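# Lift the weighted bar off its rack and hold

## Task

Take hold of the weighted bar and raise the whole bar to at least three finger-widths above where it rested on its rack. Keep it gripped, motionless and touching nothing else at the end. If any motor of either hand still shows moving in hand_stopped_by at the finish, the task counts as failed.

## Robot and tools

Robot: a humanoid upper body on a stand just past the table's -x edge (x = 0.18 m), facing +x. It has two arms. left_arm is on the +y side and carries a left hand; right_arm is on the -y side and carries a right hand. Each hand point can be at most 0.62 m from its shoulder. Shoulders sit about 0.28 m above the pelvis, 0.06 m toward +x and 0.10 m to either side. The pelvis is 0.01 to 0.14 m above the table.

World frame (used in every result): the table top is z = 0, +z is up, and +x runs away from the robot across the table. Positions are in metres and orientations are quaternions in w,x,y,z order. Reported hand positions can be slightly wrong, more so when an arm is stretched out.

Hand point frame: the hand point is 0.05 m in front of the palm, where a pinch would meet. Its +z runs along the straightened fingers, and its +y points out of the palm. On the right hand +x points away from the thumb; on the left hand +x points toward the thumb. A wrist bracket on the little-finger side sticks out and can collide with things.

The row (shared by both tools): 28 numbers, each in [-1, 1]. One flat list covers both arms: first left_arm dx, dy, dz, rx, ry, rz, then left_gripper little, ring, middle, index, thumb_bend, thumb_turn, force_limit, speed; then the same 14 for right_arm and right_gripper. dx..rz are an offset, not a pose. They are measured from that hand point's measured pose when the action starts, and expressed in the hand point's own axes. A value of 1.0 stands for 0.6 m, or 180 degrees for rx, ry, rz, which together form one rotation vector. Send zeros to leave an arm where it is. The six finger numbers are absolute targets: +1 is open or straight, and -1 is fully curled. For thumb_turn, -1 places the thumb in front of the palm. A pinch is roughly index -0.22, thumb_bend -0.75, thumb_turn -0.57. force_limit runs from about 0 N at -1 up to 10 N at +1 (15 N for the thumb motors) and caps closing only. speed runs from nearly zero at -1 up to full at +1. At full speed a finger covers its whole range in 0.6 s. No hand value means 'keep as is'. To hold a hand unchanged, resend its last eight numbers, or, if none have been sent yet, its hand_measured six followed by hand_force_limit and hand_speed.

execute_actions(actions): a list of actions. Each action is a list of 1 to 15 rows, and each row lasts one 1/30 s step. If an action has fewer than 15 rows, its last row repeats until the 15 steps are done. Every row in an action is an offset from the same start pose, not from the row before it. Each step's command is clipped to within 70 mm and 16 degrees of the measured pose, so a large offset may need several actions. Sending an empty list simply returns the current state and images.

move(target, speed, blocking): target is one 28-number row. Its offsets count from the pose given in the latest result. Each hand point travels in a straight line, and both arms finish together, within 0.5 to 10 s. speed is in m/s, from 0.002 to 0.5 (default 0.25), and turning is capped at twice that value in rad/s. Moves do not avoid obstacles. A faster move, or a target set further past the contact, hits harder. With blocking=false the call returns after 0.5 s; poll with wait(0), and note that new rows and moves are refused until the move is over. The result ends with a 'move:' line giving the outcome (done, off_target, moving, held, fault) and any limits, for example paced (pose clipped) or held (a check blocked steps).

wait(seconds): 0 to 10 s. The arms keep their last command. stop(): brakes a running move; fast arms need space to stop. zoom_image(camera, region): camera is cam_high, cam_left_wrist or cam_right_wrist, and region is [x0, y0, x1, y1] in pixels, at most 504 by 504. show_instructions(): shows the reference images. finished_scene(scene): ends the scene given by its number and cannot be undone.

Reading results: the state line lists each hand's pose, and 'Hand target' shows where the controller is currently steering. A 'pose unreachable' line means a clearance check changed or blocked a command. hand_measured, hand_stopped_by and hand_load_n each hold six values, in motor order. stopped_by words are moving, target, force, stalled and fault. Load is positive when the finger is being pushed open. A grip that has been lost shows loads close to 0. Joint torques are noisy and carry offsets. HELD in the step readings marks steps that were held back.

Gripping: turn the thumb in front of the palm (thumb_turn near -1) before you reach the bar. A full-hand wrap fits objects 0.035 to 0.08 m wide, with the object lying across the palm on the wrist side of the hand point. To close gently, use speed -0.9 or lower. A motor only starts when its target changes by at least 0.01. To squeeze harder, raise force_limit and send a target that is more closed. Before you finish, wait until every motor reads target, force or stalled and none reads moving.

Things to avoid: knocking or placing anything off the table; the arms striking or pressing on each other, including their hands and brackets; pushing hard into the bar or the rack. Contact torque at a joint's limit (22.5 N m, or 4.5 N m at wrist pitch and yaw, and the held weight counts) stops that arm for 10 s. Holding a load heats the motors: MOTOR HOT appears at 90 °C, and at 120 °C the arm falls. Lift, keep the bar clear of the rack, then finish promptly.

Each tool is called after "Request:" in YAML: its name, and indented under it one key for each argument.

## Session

Request:
execute_actions:
  actions: []

Scene clock: 0.00 s.
left_arm: end_effector_position=(+0.1317, +0.0941, +0.4232) hand_measured=(+1.000, +1.000, +1.000, +1.000, +1.000, +1.000) hand_load_n=(+0.0, +0.0, +0.0, +0.0, +0.0, +0.0) hand_stopped_by=(target, target, target, target, target, target) hand_force_limit=0.00 hand_speed=-0.80 end_effector_quat_wxyz=(-0.032, -0.028, -0.256, +0.966) | right_arm: end_effector_position=(+0.1938, -0.1725, +0.4804) hand_measured=(+1.000, +1.000, +1.000, +1.000, +1.000, +1.000) hand_load_n=(+0.0, +0.0, +0.0, +0.0, +0.0, +0.0) hand_stopped_by=(target, target, target, target, target, target) hand_force_limit=0.00 hand_speed=-0.80 end_effector_quat_wxyz=(+0.994, +0.003, +0.067, +0.088)
Joint positions: left_arm=[-0.178  0.529  0.26  -0.509 -0.395 -1.156 -0.341] | right_arm=[-0.203 -0.431 -0.32  -0.495  0.684 -0.911  0.149]
Joint velocities: left_arm=[ 0.    -0.006  0.005  0.     0.015  0.     0.   ] | right_arm=[ 0.011  0.     0.008  0.003 -0.002  0.     0.   ]
Joint torques (N m, as the arm reports them, + toward a larger angle): no reading
Hand target (left_arm): +0.132, +0.094, +0.423; -0.032, -0.028, -0.256, +0.966
Hand target (right_arm): +0.194, -0.172, +0.480; +0.994, +0.003, +0.067, +0.088
camera_calibration (this result's frames):
cam_left_wrist: T_world_to_cam=[[0.0239665, 0.847796, 0.52978, -0.302196], [-0.827635, 0.314074, -0.465165, 0.281048], [-0.560755, -0.427316, 0.709193, -0.0525293], [0, 0, 0, 1]] pos_world=[0.210391, 0.145484, 0.328084]
cam_right_wrist: T_world_to_cam=[[-0.294934, 0.95537, -0.0168088, 0.22494], [-0.843804, -0.268666, -0.464558, 0.33366], [-0.448341, -0.122831, 0.885383, -0.227673], [0, 0, 0, 1]] pos_world=[0.245811, -0.153223, 0.360363]

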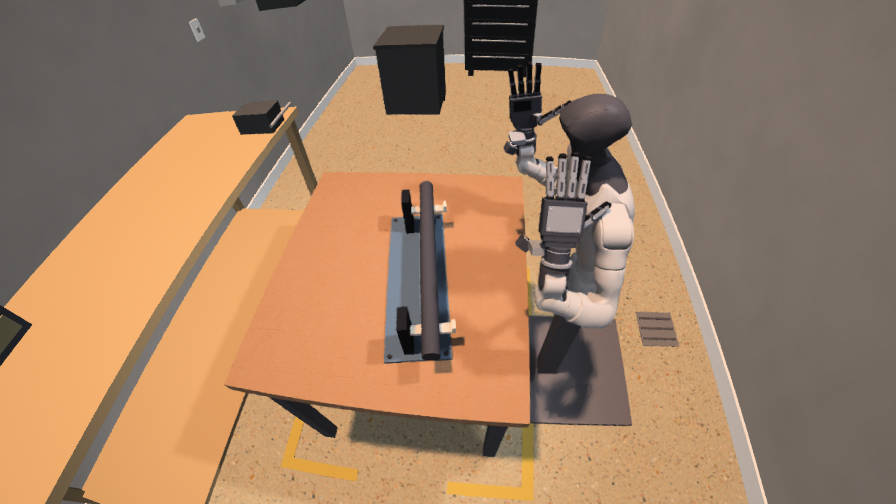

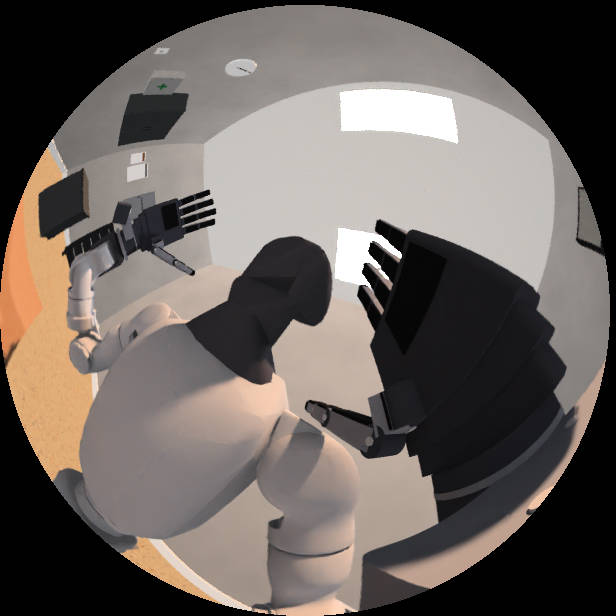

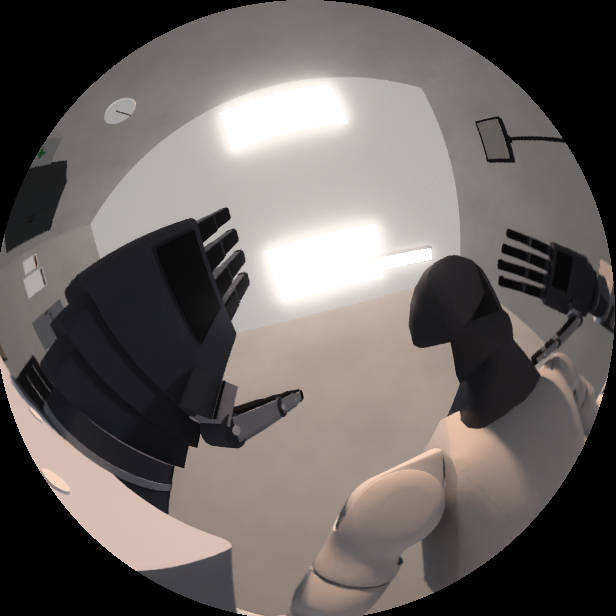

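Request:
move:
  target: [-0.502,0.19,-0.438,-0.421,-0.597,0.088,1,1,1,1,1,-1,1,0.5,0.578,0.106,-0.463,-0.516,0.513,-0.288,1,1,1,1,1,-1,1,0.5]
  speed: 0.4

Request:
move:
  target: [0,0.038,0.032,0,0,0,1,1,1,1,1,-1,1,0.5,0,0.038,0.032,0,0,0,1,1,1,1,1,-1,1,0.5]
  speed: 0.06

Scene clock: 17.97 s.
left_arm: end_effector_position=(+0.4474, +0.1375, +0.1467) hand_measured=(+1.000, +1.000, +1.000, +1.000, +1.000, -1.000) hand_load_n=(+0.0, +0.0, +0.0, +0.0, +0.0, +0.0) hand_stopped_by=(target, target, target, target, target, target) hand_force_limit=1.00 hand_speed=0.50 end_effector_quat_wxyz=(-0.310, +0.691, -0.597, +0.264) | right_arm: end_effector_position=(+0.4901, -0.0664, +0.1614) hand_measured=(+1.000, +1.000, +1.000, +1.000, +1.000, -1.000) hand_load_n=(+0.0, +0.0, +0.0, +0.0, +0.0, +0.0) hand_stopped_by=(target, target, target, target, target, target) hand_force_limit=1.00 hand_speed=0.50 end_effector_quat_wxyz=(-0.318, +0.683, -0.588, +0.294)
Joint positions: left_arm=[-1.292  0.788 -0.939 -0.009  0.505  1.018 -0.95 ] | right_arm=[-1.323 -0.772  0.859  0.202 -0.473  0.668  0.868]
Joint velocities: left_arm=[-0.003  0.002  0.    -0.003  0.011  0.     0.   ] | right_arm=[ 0.002 -0.002 -0.008  0.     0.005  0.     0.   ]
Joint torques (N m, as the arm reports them, + toward a larger angle): left_arm=[-4.24  2.51  2.   -0.21  0.83  0.2   0.24] | right_arm=[-6.38 -2.97 -1.8  -0.83 -0.7   0.   -0.27]
Hand target (left_arm): +0.447, +0.138, +0.147; -0.310, +0.692, -0.597, +0.263
Hand target (right_arm): +0.490, -0.066, +0.161; -0.317, +0.685, -0.587, +0.293
Off the commanded pose (left_arm): 0.014 m, 3 deg.
Off the commanded pose (right_arm): 0.017 m, 3 deg.
move: off_target (left_arm, right_arm)
camera_calibration (this result's frames):
cam_left_wrist: T_world_to_cam=[[0.670472, 0.199357, 0.71465, -0.427277], [-0.194179, -0.882501, 0.428354, 0.150146], [0.716074, -0.425969, -0.552981, -0.0471113], [0, 0, 0, 1]] pos_world=[0.349367, 0.197617, 0.214986]
cam_right_wrist: T_world_to_cam=[[-0.666299, 0.00790326, -0.745643, 0.442344], [-0.477783, 0.763198, 0.435031, 0.20785], [0.572512, 0.646116, -0.504742, -0.0243323], [0, 0, 0, 1]] pos_world=[0.407971, -0.146405, 0.227128]

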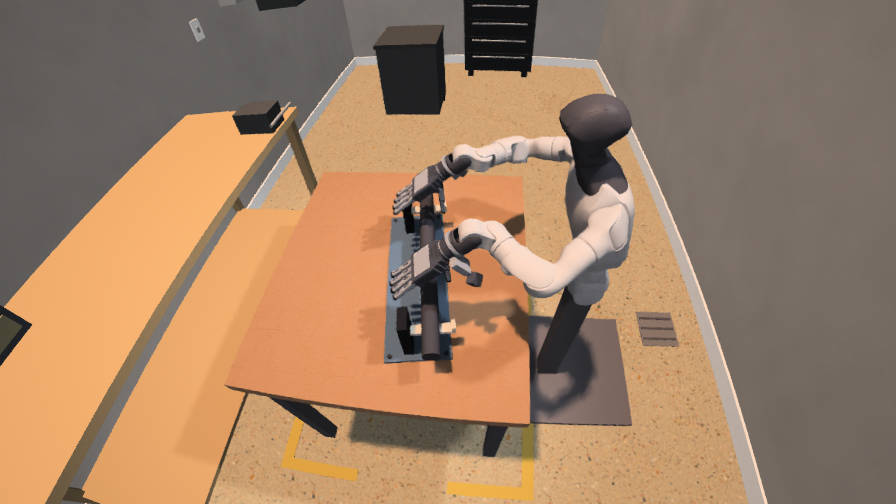

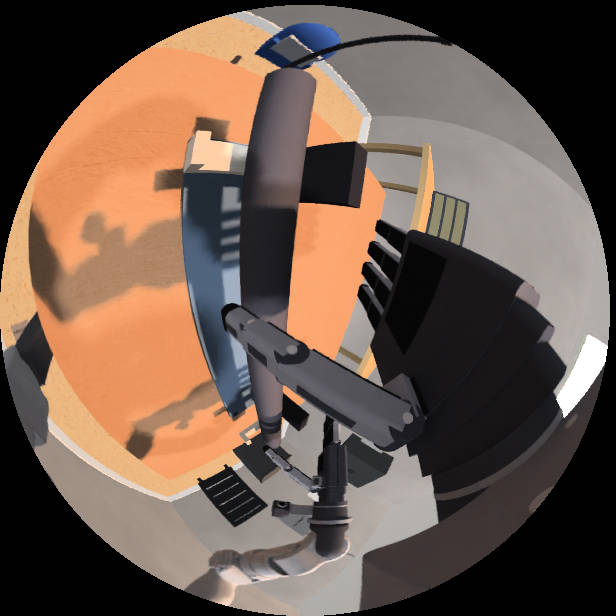

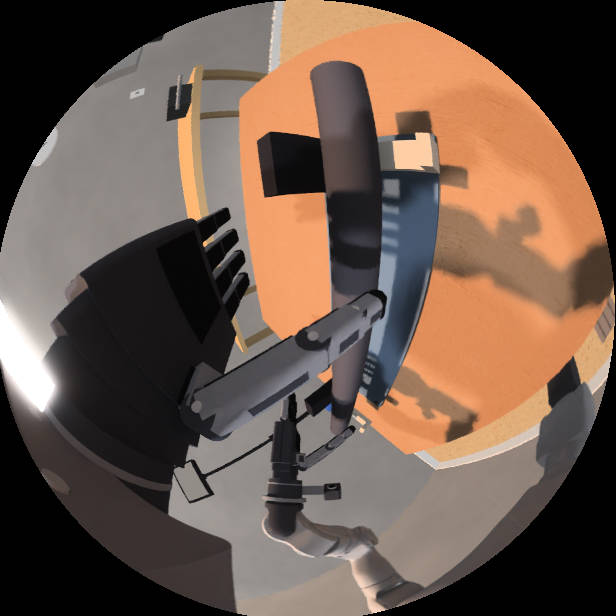

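Scene clock: 18.80 s.
left_arm: end_effector_position=(+0.4464, +0.1378, +0.1174) hand_measured=(+1.000, +1.000, +1.000, +1.000, +1.000, -1.000) hand_load_n=(+0.0, +0.0, +0.0, +0.0, +0.0, +0.0) hand_stopped_by=(target, target, target, target, target, target) hand_force_limit=1.00 hand_speed=0.50 end_effector_quat_wxyz=(-0.310, +0.692, -0.596, +0.264) | right_arm: end_effector_position=(+0.4902, -0.0675, +0.1317) hand_measured=(+1.000, +1.000, +1.000, +1.000, +1.000, -1.000) hand_load_n=(+0.0, +0.0, +0.0, +0.0, +0.0, +0.0) hand_stopped_by=(target, target, target, target, target, target) hand_force_limit=1.00 hand_speed=0.50 end_effector_quat_wxyz=(-0.317, +0.683, -0.589, +0.293)
Joint positions: left_arm=[-1.202  0.746 -0.931  0.026  0.505  0.995 -0.846] | right_arm=[-1.252 -0.736  0.87   0.246 -0.473  0.645  0.77 ]
Joint velocities: left_arm=[-0.003 -0.002  0.005 -0.003  0.    -0.002  0.   ] | right_arm=[ 0.003  0.014  0.002  0.008  0.     0.    -0.001]
Joint torques (N m, as the arm reports them, + toward a larger angle): left_arm=[-4.09  2.41  2.31 -0.47  1.04  0.03  0.41] | right_arm=[-6.26 -3.02 -1.83 -0.94 -0.74  0.   -0.4 ]
Hand target (left_arm): +0.447, +0.137, +0.118; -0.309, +0.692, -0.596, +0.266
Hand target (right_arm): +0.491, -0.067, +0.132; -0.318, +0.683, -0.588, +0.294
Off the commanded pose (left_arm): 0.001 m, 0 deg.
Off the commanded pose (right_arm): 0.001 m, 0 deg.
move: done
camera_calibration (this result's frames):
cam_left_wrist: T_world_to_cam=[[0.669637, 0.202178, 0.71464, -0.405761], [-0.192333, -0.882201, 0.429803, 0.161703], [0.717353, -0.42526, -0.551868, -0.0632478], [0, 0, 0, 1]] pos_world=[0.348185, 0.197794, 0.185569]
cam_right_wrist: T_world_to_cam=[[-0.667506, 0.0092175, -0.744547, 0.420827], [-0.475739, 0.763939, 0.43597, 0.220633], [0.572807, 0.645223, -0.505548, -0.0387922], [0, 0, 0, 1]] pos_world=[0.408089, -0.147399, 0.197525]

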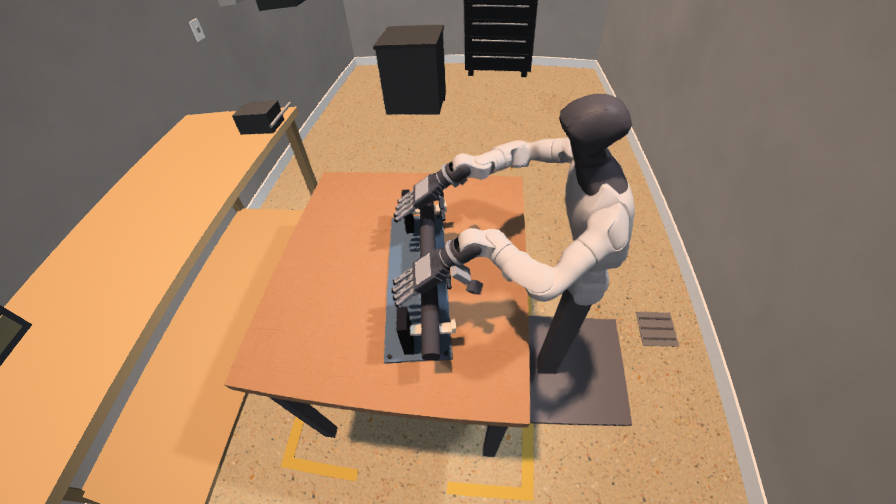

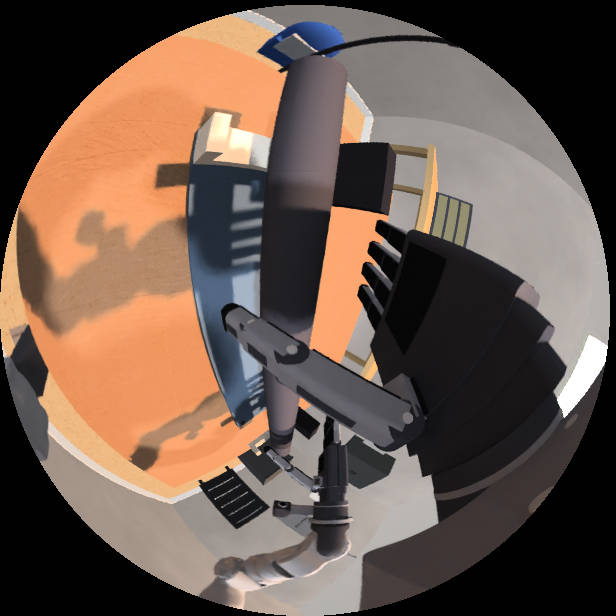

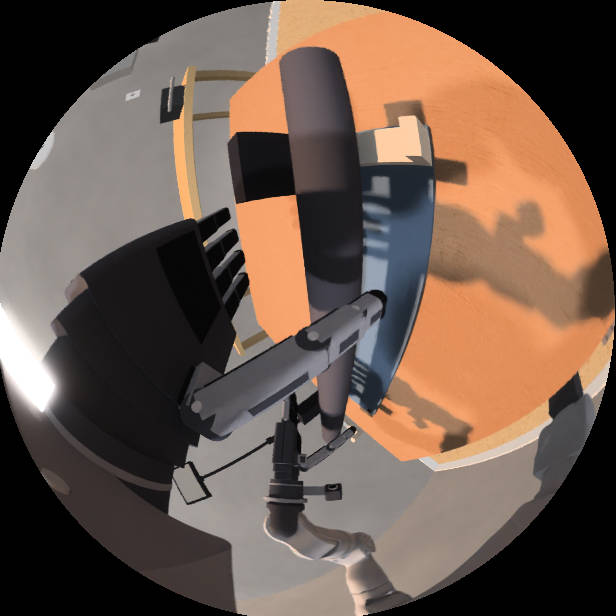

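Request:
move:
  target: [0,0.011,-0.012,0,-0.008,-0.007,1,1,1,1,1,-1,1,0.5,-0.035,0.034,-0.004,0,-0.008,-0.007,1,1,1,1,1,-1,1,0.5]
  speed: 0.08

Request:
move:
  target: [0,0.058,0.052,0,0,0,1,1,1,1,1,-1,1,0.5,0,0.06,0.05,0,0,0,1,1,1,1,1,-1,1,0.5]
  speed: 0.05

Scene clock: 24.23 s.
left_arm: end_effector_position=(+0.4368, +0.1352, +0.1172) hand_measured=(+1.000, +1.000, +1.000, +1.000, +1.000, -1.000) hand_load_n=(+0.0, +0.0, +0.0, +0.0, +0.0, +0.0) hand_stopped_by=(target, target, target, target, target, target) hand_force_limit=1.00 hand_speed=0.50 end_effector_quat_wxyz=(-0.312, +0.702, -0.585, +0.260) | right_arm: end_effector_position=(+0.4720, -0.0486, +0.1163) hand_measured=(+1.000, +1.000, +1.000, +1.000, +1.000, -1.000) hand_load_n=(+0.0, +0.0, +0.0, +0.0, +0.0, +0.0) hand_stopped_by=(target, target, target, target, target, target) hand_force_limit=1.00 hand_speed=0.50 end_effector_quat_wxyz=(-0.321, +0.694, -0.578, +0.285)
Joint positions: left_arm=[-1.197  0.751 -0.961 -0.056  0.524  1.109 -0.867] | right_arm=[-1.198 -0.709  0.904  0.135 -0.5    0.731  0.758]
Joint velocities: left_arm=[-0.003  0.003 -0.005 -0.006  0.003  0.004  0.   ] | right_arm=[ 0.011 -0.005  0.009  0.     0.     0.002 -0.002]
Joint torques (N m, as the arm reports them, + toward a larger angle): left_arm=[-3.91  2.81  2.04 -0.55  1.18  0.17  0.29] | right_arm=[-5.97 -2.96 -1.81 -1.24 -0.91  0.22 -0.4 ]
Hand target (left_arm): +0.436, +0.136, +0.117; -0.314, +0.702, -0.585, +0.258
Hand target (right_arm): +0.472, -0.049, +0.117; -0.321, +0.693, -0.577, +0.288
Off the commanded pose (left_arm): 0.001 m, 0 deg.
Off the commanded pose (right_arm): 0.001 m, 0 deg.
move: done
camera_calibration (this result's frames):
cam_left_wrist: T_world_to_cam=[[0.664125, 0.226162, 0.712592, -0.399298], [-0.162864, -0.88649, 0.433141, 0.145004], [0.729666, -0.403716, -0.551907, -0.065858], [0, 0, 0, 1]] pos_world=[0.336855, 0.192263, 0.185382]
cam_right_wrist: T_world_to_cam=[[-0.672521, -0.0134142, -0.739956, 0.397714], [-0.498946, 0.746663, 0.439939, 0.213896], [0.546597, 0.665067, -0.50884, -0.0345586], [0, 0, 0, 1]] pos_world=[0.393083, -0.131389, 0.182605]

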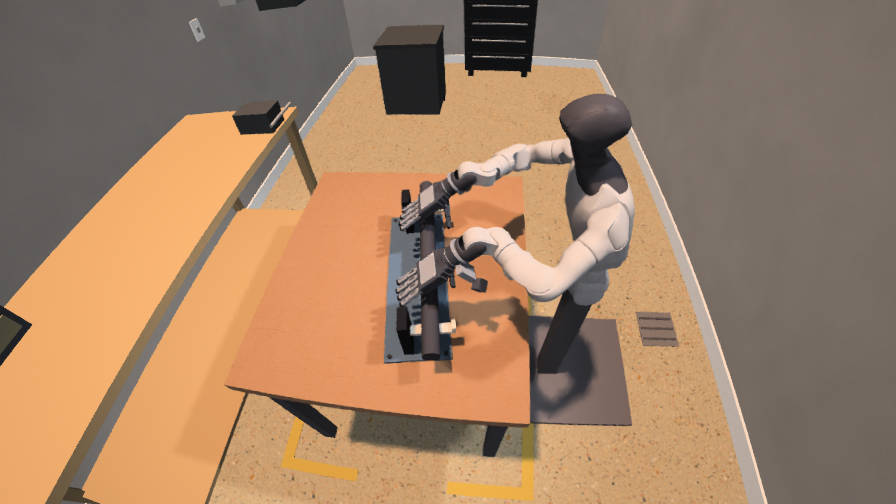

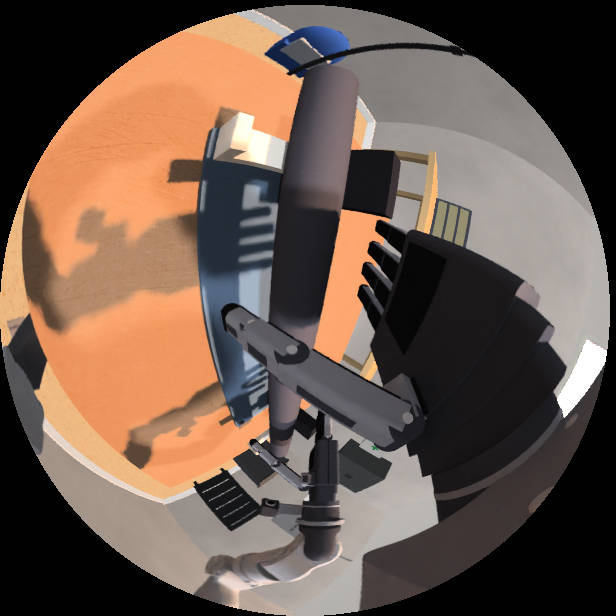

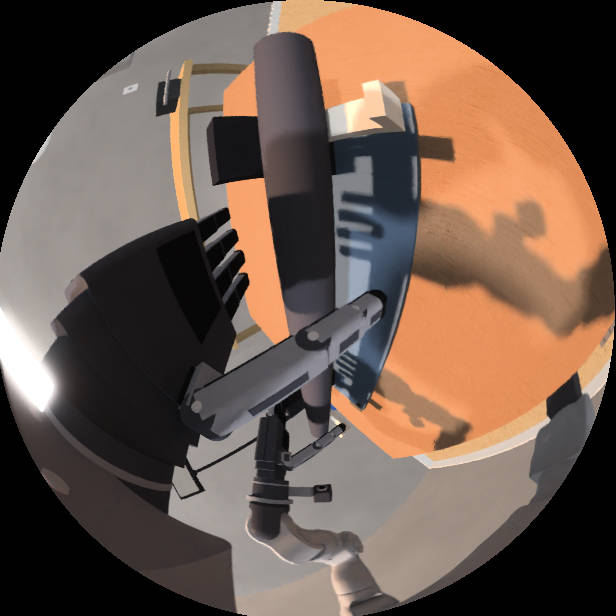

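Scene clock: 25.47 s.
left_arm: end_effector_position=(+0.4380, +0.1356, +0.0724) hand_measured=(+1.000, +1.000, +1.000, +1.000, +1.000, -1.000) hand_load_n=(+0.0, +0.0, +0.0, +0.0, +0.0, +0.0) hand_stopped_by=(target, target, target, target, target, target) hand_force_limit=1.00 hand_speed=0.50 end_effector_quat_wxyz=(-0.313, +0.703, -0.582, +0.262) | right_arm: end_effector_position=(+0.4734, -0.0502, +0.0714) hand_measured=(+1.000, +1.000, +1.000, +1.000, +1.000, -1.000) hand_load_n=(+0.0, +0.0, +0.0, +0.0, +0.0, +0.0) hand_stopped_by=(target, target, target, target, target, target) hand_force_limit=1.00 hand_speed=0.50 end_effector_quat_wxyz=(-0.322, +0.693, -0.578, +0.288)
Joint positions: left_arm=[-1.068  0.661 -0.929  0.07   0.52   1.019 -0.691] | right_arm=[-1.109 -0.631  0.918  0.279 -0.5    0.649  0.591]
Joint velocities: left_arm=[ 0.005 -0.002  0.012  0.     0.    -0.004  0.   ] | right_arm=[-0.011  0.     0.     0.008 -0.002 -0.002  0.   ]
Joint torques (N m, as the arm reports them, + toward a larger angle): left_arm=[-3.99  2.21  2.22 -0.48  1.06  0.05  0.4 ] | right_arm=[-5.86 -2.49 -1.63 -1.03 -0.66  0.   -0.34]
Hand target (left_arm): +0.438, +0.135, +0.072; -0.311, +0.704, -0.582, +0.263
Hand target (right_arm): +0.472, -0.050, +0.070; -0.321, +0.694, -0.578, +0.286
Off the commanded pose (left_arm): 0.002 m, 0 deg.
Off the commanded pose (right_arm): 0.002 m, 0 deg.
move: done
camera_calibration (this result's frames):
cam_left_wrist: T_world_to_cam=[[0.659393, 0.230918, 0.715457, -0.367001], [-0.161861, -0.885737, 0.435053, 0.164292], [0.734168, -0.402675, -0.546672, -0.0937994], [0, 0, 0, 1]] pos_world=[0.337455, 0.192495, 0.13982]
cam_right_wrist: T_world_to_cam=[[-0.668023, -0.0133296, -0.744021, 0.363663], [-0.50069, 0.747717, 0.436152, 0.236671], [0.550503, 0.663884, -0.506166, -0.0592138], [0, 0, 0, 1]] pos_world=[0.394032, -0.132804, 0.137377]

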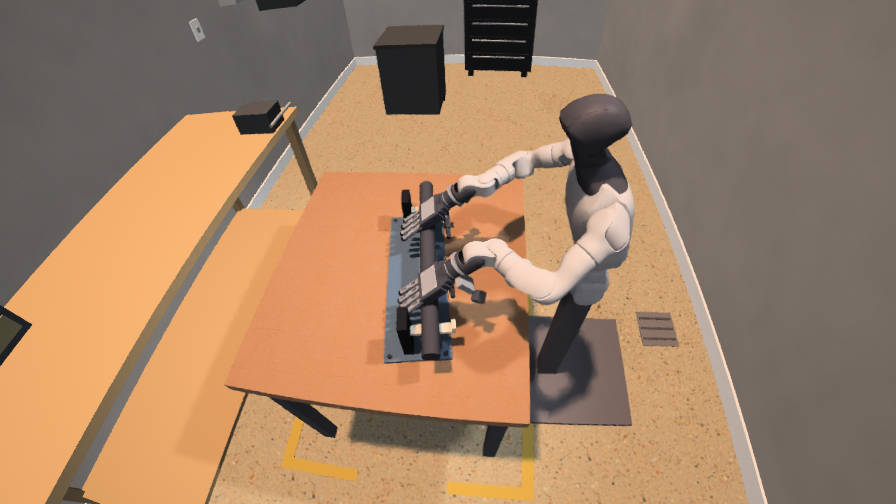

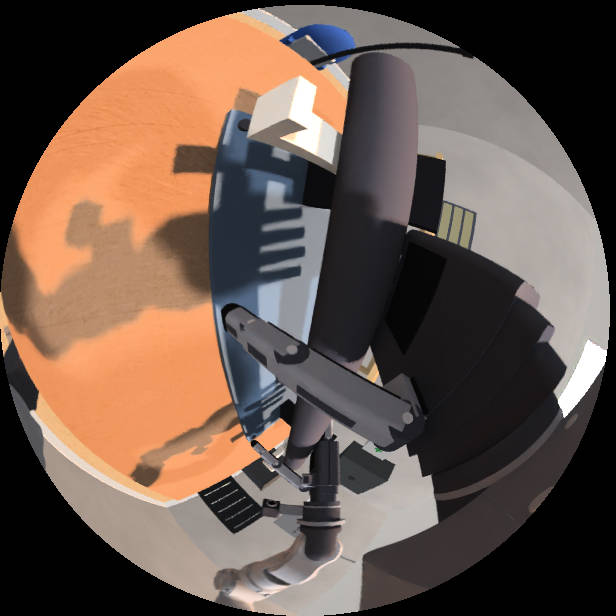

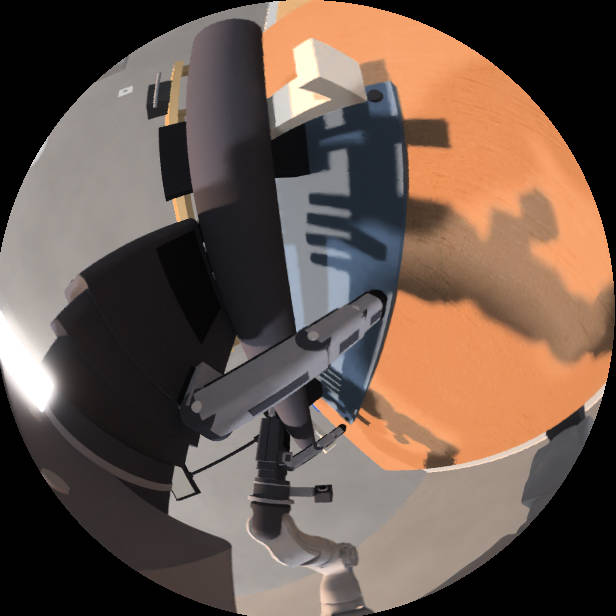

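Request:
move:
  target: [0,0,0.03,0,0,0,-1,-1,-1,-1,-1,-1,1,0,0,0,0.03,0,0,0,-1,-1,-1,-1,-1,-1,1,0]
  speed: 0.05

Request:
move:
  target: [0,-0.14,-0.135,0,0,0,-1,-1,-1,-1,-1,-1,1,0,0,-0.14,-0.135,0,0,0,-1,-1,-1,-1,-1,-1,1,0]
  speed: 0.07

Scene clock: 31.23 s.
left_arm: end_effector_position=(+0.4504, +0.1383, +0.0595) hand_measured=(-0.542, -0.546, -0.576, -0.598, -0.020, -1.000) hand_load_n=(+9.5, +6.0, +11.0, +11.5, +14.5, -0.5) hand_stopped_by=(force, force, force, force, force, target) hand_force_limit=1.00 hand_speed=0.00 end_effector_quat_wxyz=(-0.314, +0.698, -0.588, +0.261) | right_arm: end_effector_position=(+0.4874, -0.0493, +0.0589) hand_measured=(-0.600, -0.598, -0.594, -0.600, -0.020, -1.000) hand_load_n=(+8.0, +10.0, +9.5, +10.0, +14.5, +2.5) hand_stopped_by=(force, force, force, force, force, target) hand_force_limit=1.00 hand_speed=0.00 end_effector_quat_wxyz=(-0.323, +0.691, -0.580, +0.288)
Joint positions: left_arm=[-1.074  0.605 -0.904  0.237  0.513  0.89  -0.636] | right_arm=[-1.141 -0.555  0.912  0.487 -0.485  0.537  0.52 ]
Joint velocities: left_arm=[ 0.    -0.006 -0.008  0.    -0.003  0.     0.   ] | right_arm=[ 0.006 -0.011 -0.003 -0.008 -0.002  0.     0.   ]
Joint torques (N m, as the arm reports them, + toward a larger angle): left_arm=[-3.95  2.11  2.53 -0.46  0.81  0.4   0.42] | right_arm=[-6.57 -2.84 -1.36 -1.46 -0.69  0.16 -0.13]
Hand target (left_arm): +0.452, +0.138, +0.061; -0.313, +0.703, -0.581, +0.263
Hand target (right_arm): +0.488, -0.048, +0.061; -0.323, +0.692, -0.578, +0.289
Off the commanded pose (left_arm): 0.001 m, 1 deg.
Off the commanded pose (right_arm): 0.002 m, 0 deg.
move: done
camera_calibration (this result's frames):
cam_left_wrist: T_world_to_cam=[[0.663631, 0.215803, 0.716256, -0.366489], [-0.173198, -0.887143, 0.427762, 0.179991], [0.727734, -0.40793, -0.551359, -0.104972], [0, 0, 0, 1]] pos_world=[0.350779, 0.195946, 0.12763]
cam_right_wrist: T_world_to_cam=[[-0.666892, -0.00804408, -0.745111, 0.363536], [-0.497717, 0.748983, 0.437382, 0.247052], [0.554557, 0.662541, -0.503494, -0.076024], [0, 0, 0, 1]] pos_world=[0.407561, -0.131744, 0.124541]

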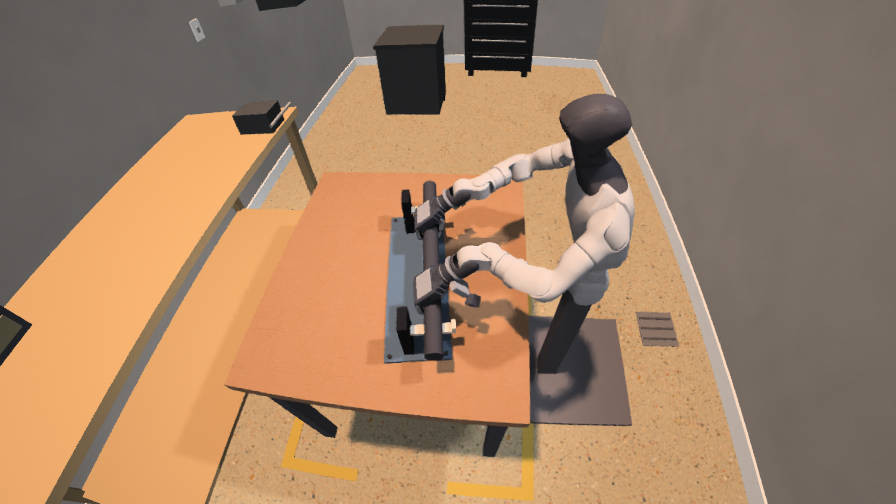

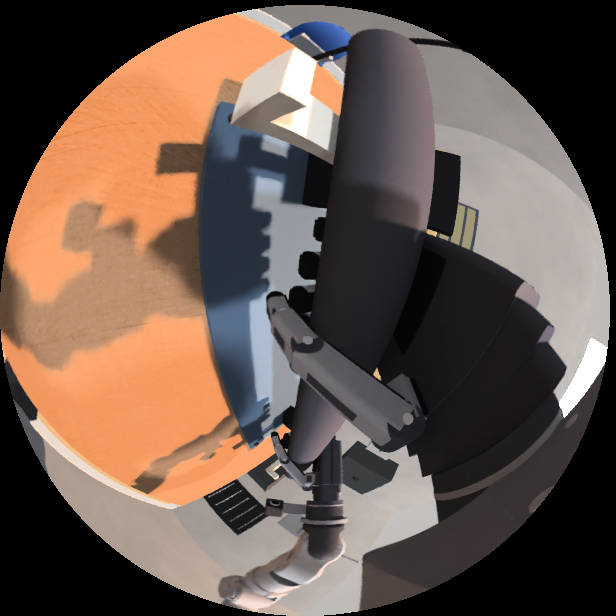

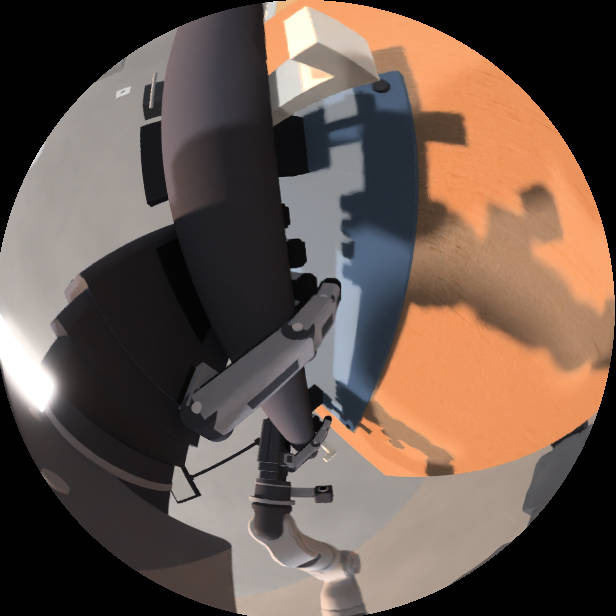

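Scene clock: 33.23 s.
left_arm: end_effector_position=(+0.4436, +0.1349, +0.1739) hand_measured=(-0.542, -0.546, -0.576, -0.598, -0.020, -1.000) hand_load_n=(+8.5, +5.0, +10.0, +8.0, +14.5, +0.0) hand_stopped_by=(force, force, force, force, force, target) hand_force_limit=1.00 hand_speed=0.00 end_effector_quat_wxyz=(-0.312, +0.693, -0.598, +0.257) | right_arm: end_effector_position=(+0.4816, -0.0545, +0.1784) hand_measured=(-0.602, -0.598, -0.594, -0.600, -0.020, -1.000) hand_load_n=(+2.5, +6.0, +9.5, +11.5, +14.0, +1.0) hand_stopped_by=(force, force, force, force, force, target) hand_force_limit=1.00 hand_speed=0.00 end_effector_quat_wxyz=(-0.325, +0.680, -0.589, +0.290)
Joint positions: left_arm=[-1.394  0.817 -0.971 -0.048  0.524  1.072 -1.074] | right_arm=[-1.362 -0.786  0.874  0.105 -0.469  0.762  0.925]
Joint velocities: left_arm=[ 0.    -0.002 -0.005  0.     0.023  0.    -0.022] | right_arm=[ 0.015  0.008 -0.008  0.     0.018  0.006  0.003]
Joint torques (N m, as the arm reports them, + toward a larger angle): left_arm=[-8.14  3.27  5.71 -0.69  2.68  0.85  1.43] | right_arm=[-10.56  -2.72  -4.74  -2.35  -1.08   0.49  -1.14]
Hand target (left_arm): +0.444, +0.137, +0.173; -0.317, +0.694, -0.594, +0.254
Hand target (right_arm): +0.477, -0.049, +0.174; -0.322, +0.690, -0.582, +0.286
Off the commanded pose (left_arm): 0.004 m, 1 deg.
Off the commanded pose (right_arm): 0.009 m, 2 deg.
move: off_target (left_arm, right_arm)
camera_calibration (this result's frames):
cam_left_wrist: T_world_to_cam=[[0.67503, 0.196311, 0.711194, -0.444698], [-0.18397, -0.888716, 0.419927, 0.133248], [0.714485, -0.414302, -0.563795, -0.0293871], [0, 0, 0, 1]] pos_world=[0.345695, 0.193544, 0.243744]
cam_right_wrist: T_world_to_cam=[[-0.663407, 0.0187615, -0.748023, 0.448912], [-0.48074, 0.755376, 0.445305, 0.186484], [0.573394, 0.655023, -0.492102, -0.0206878], [0, 0, 0, 1]] pos_world=[0.399324, -0.135737, 0.242574]

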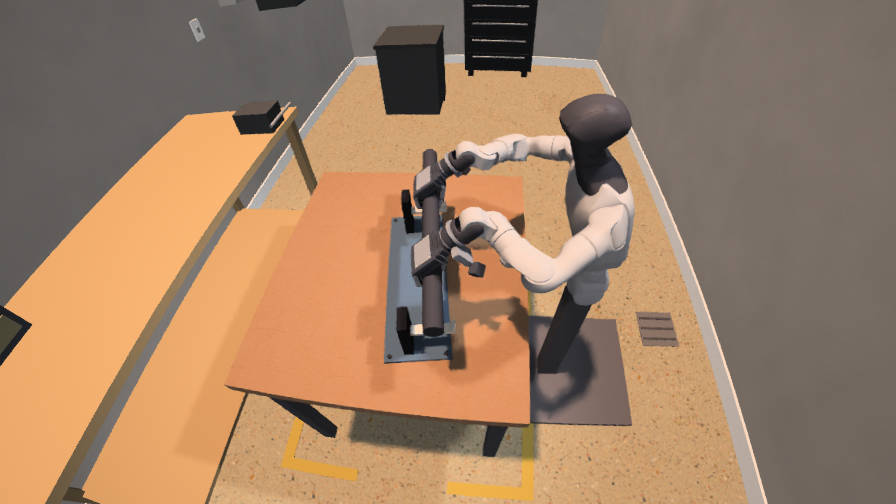

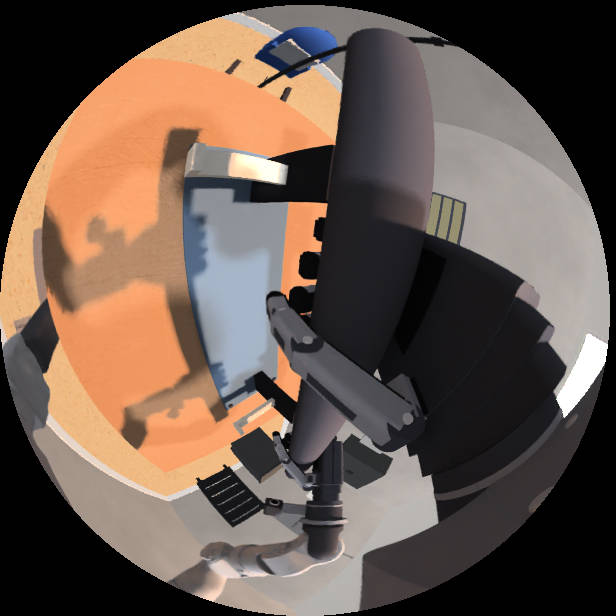

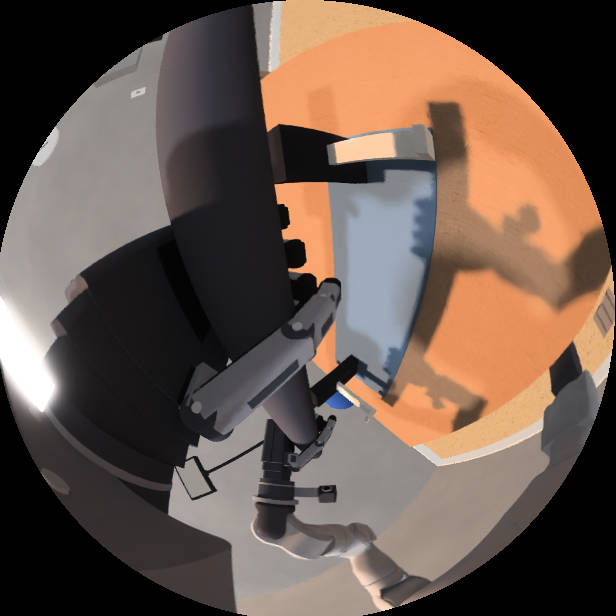

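Request:
finished_scene:
  scene: 2

The scene is finished: the task was done.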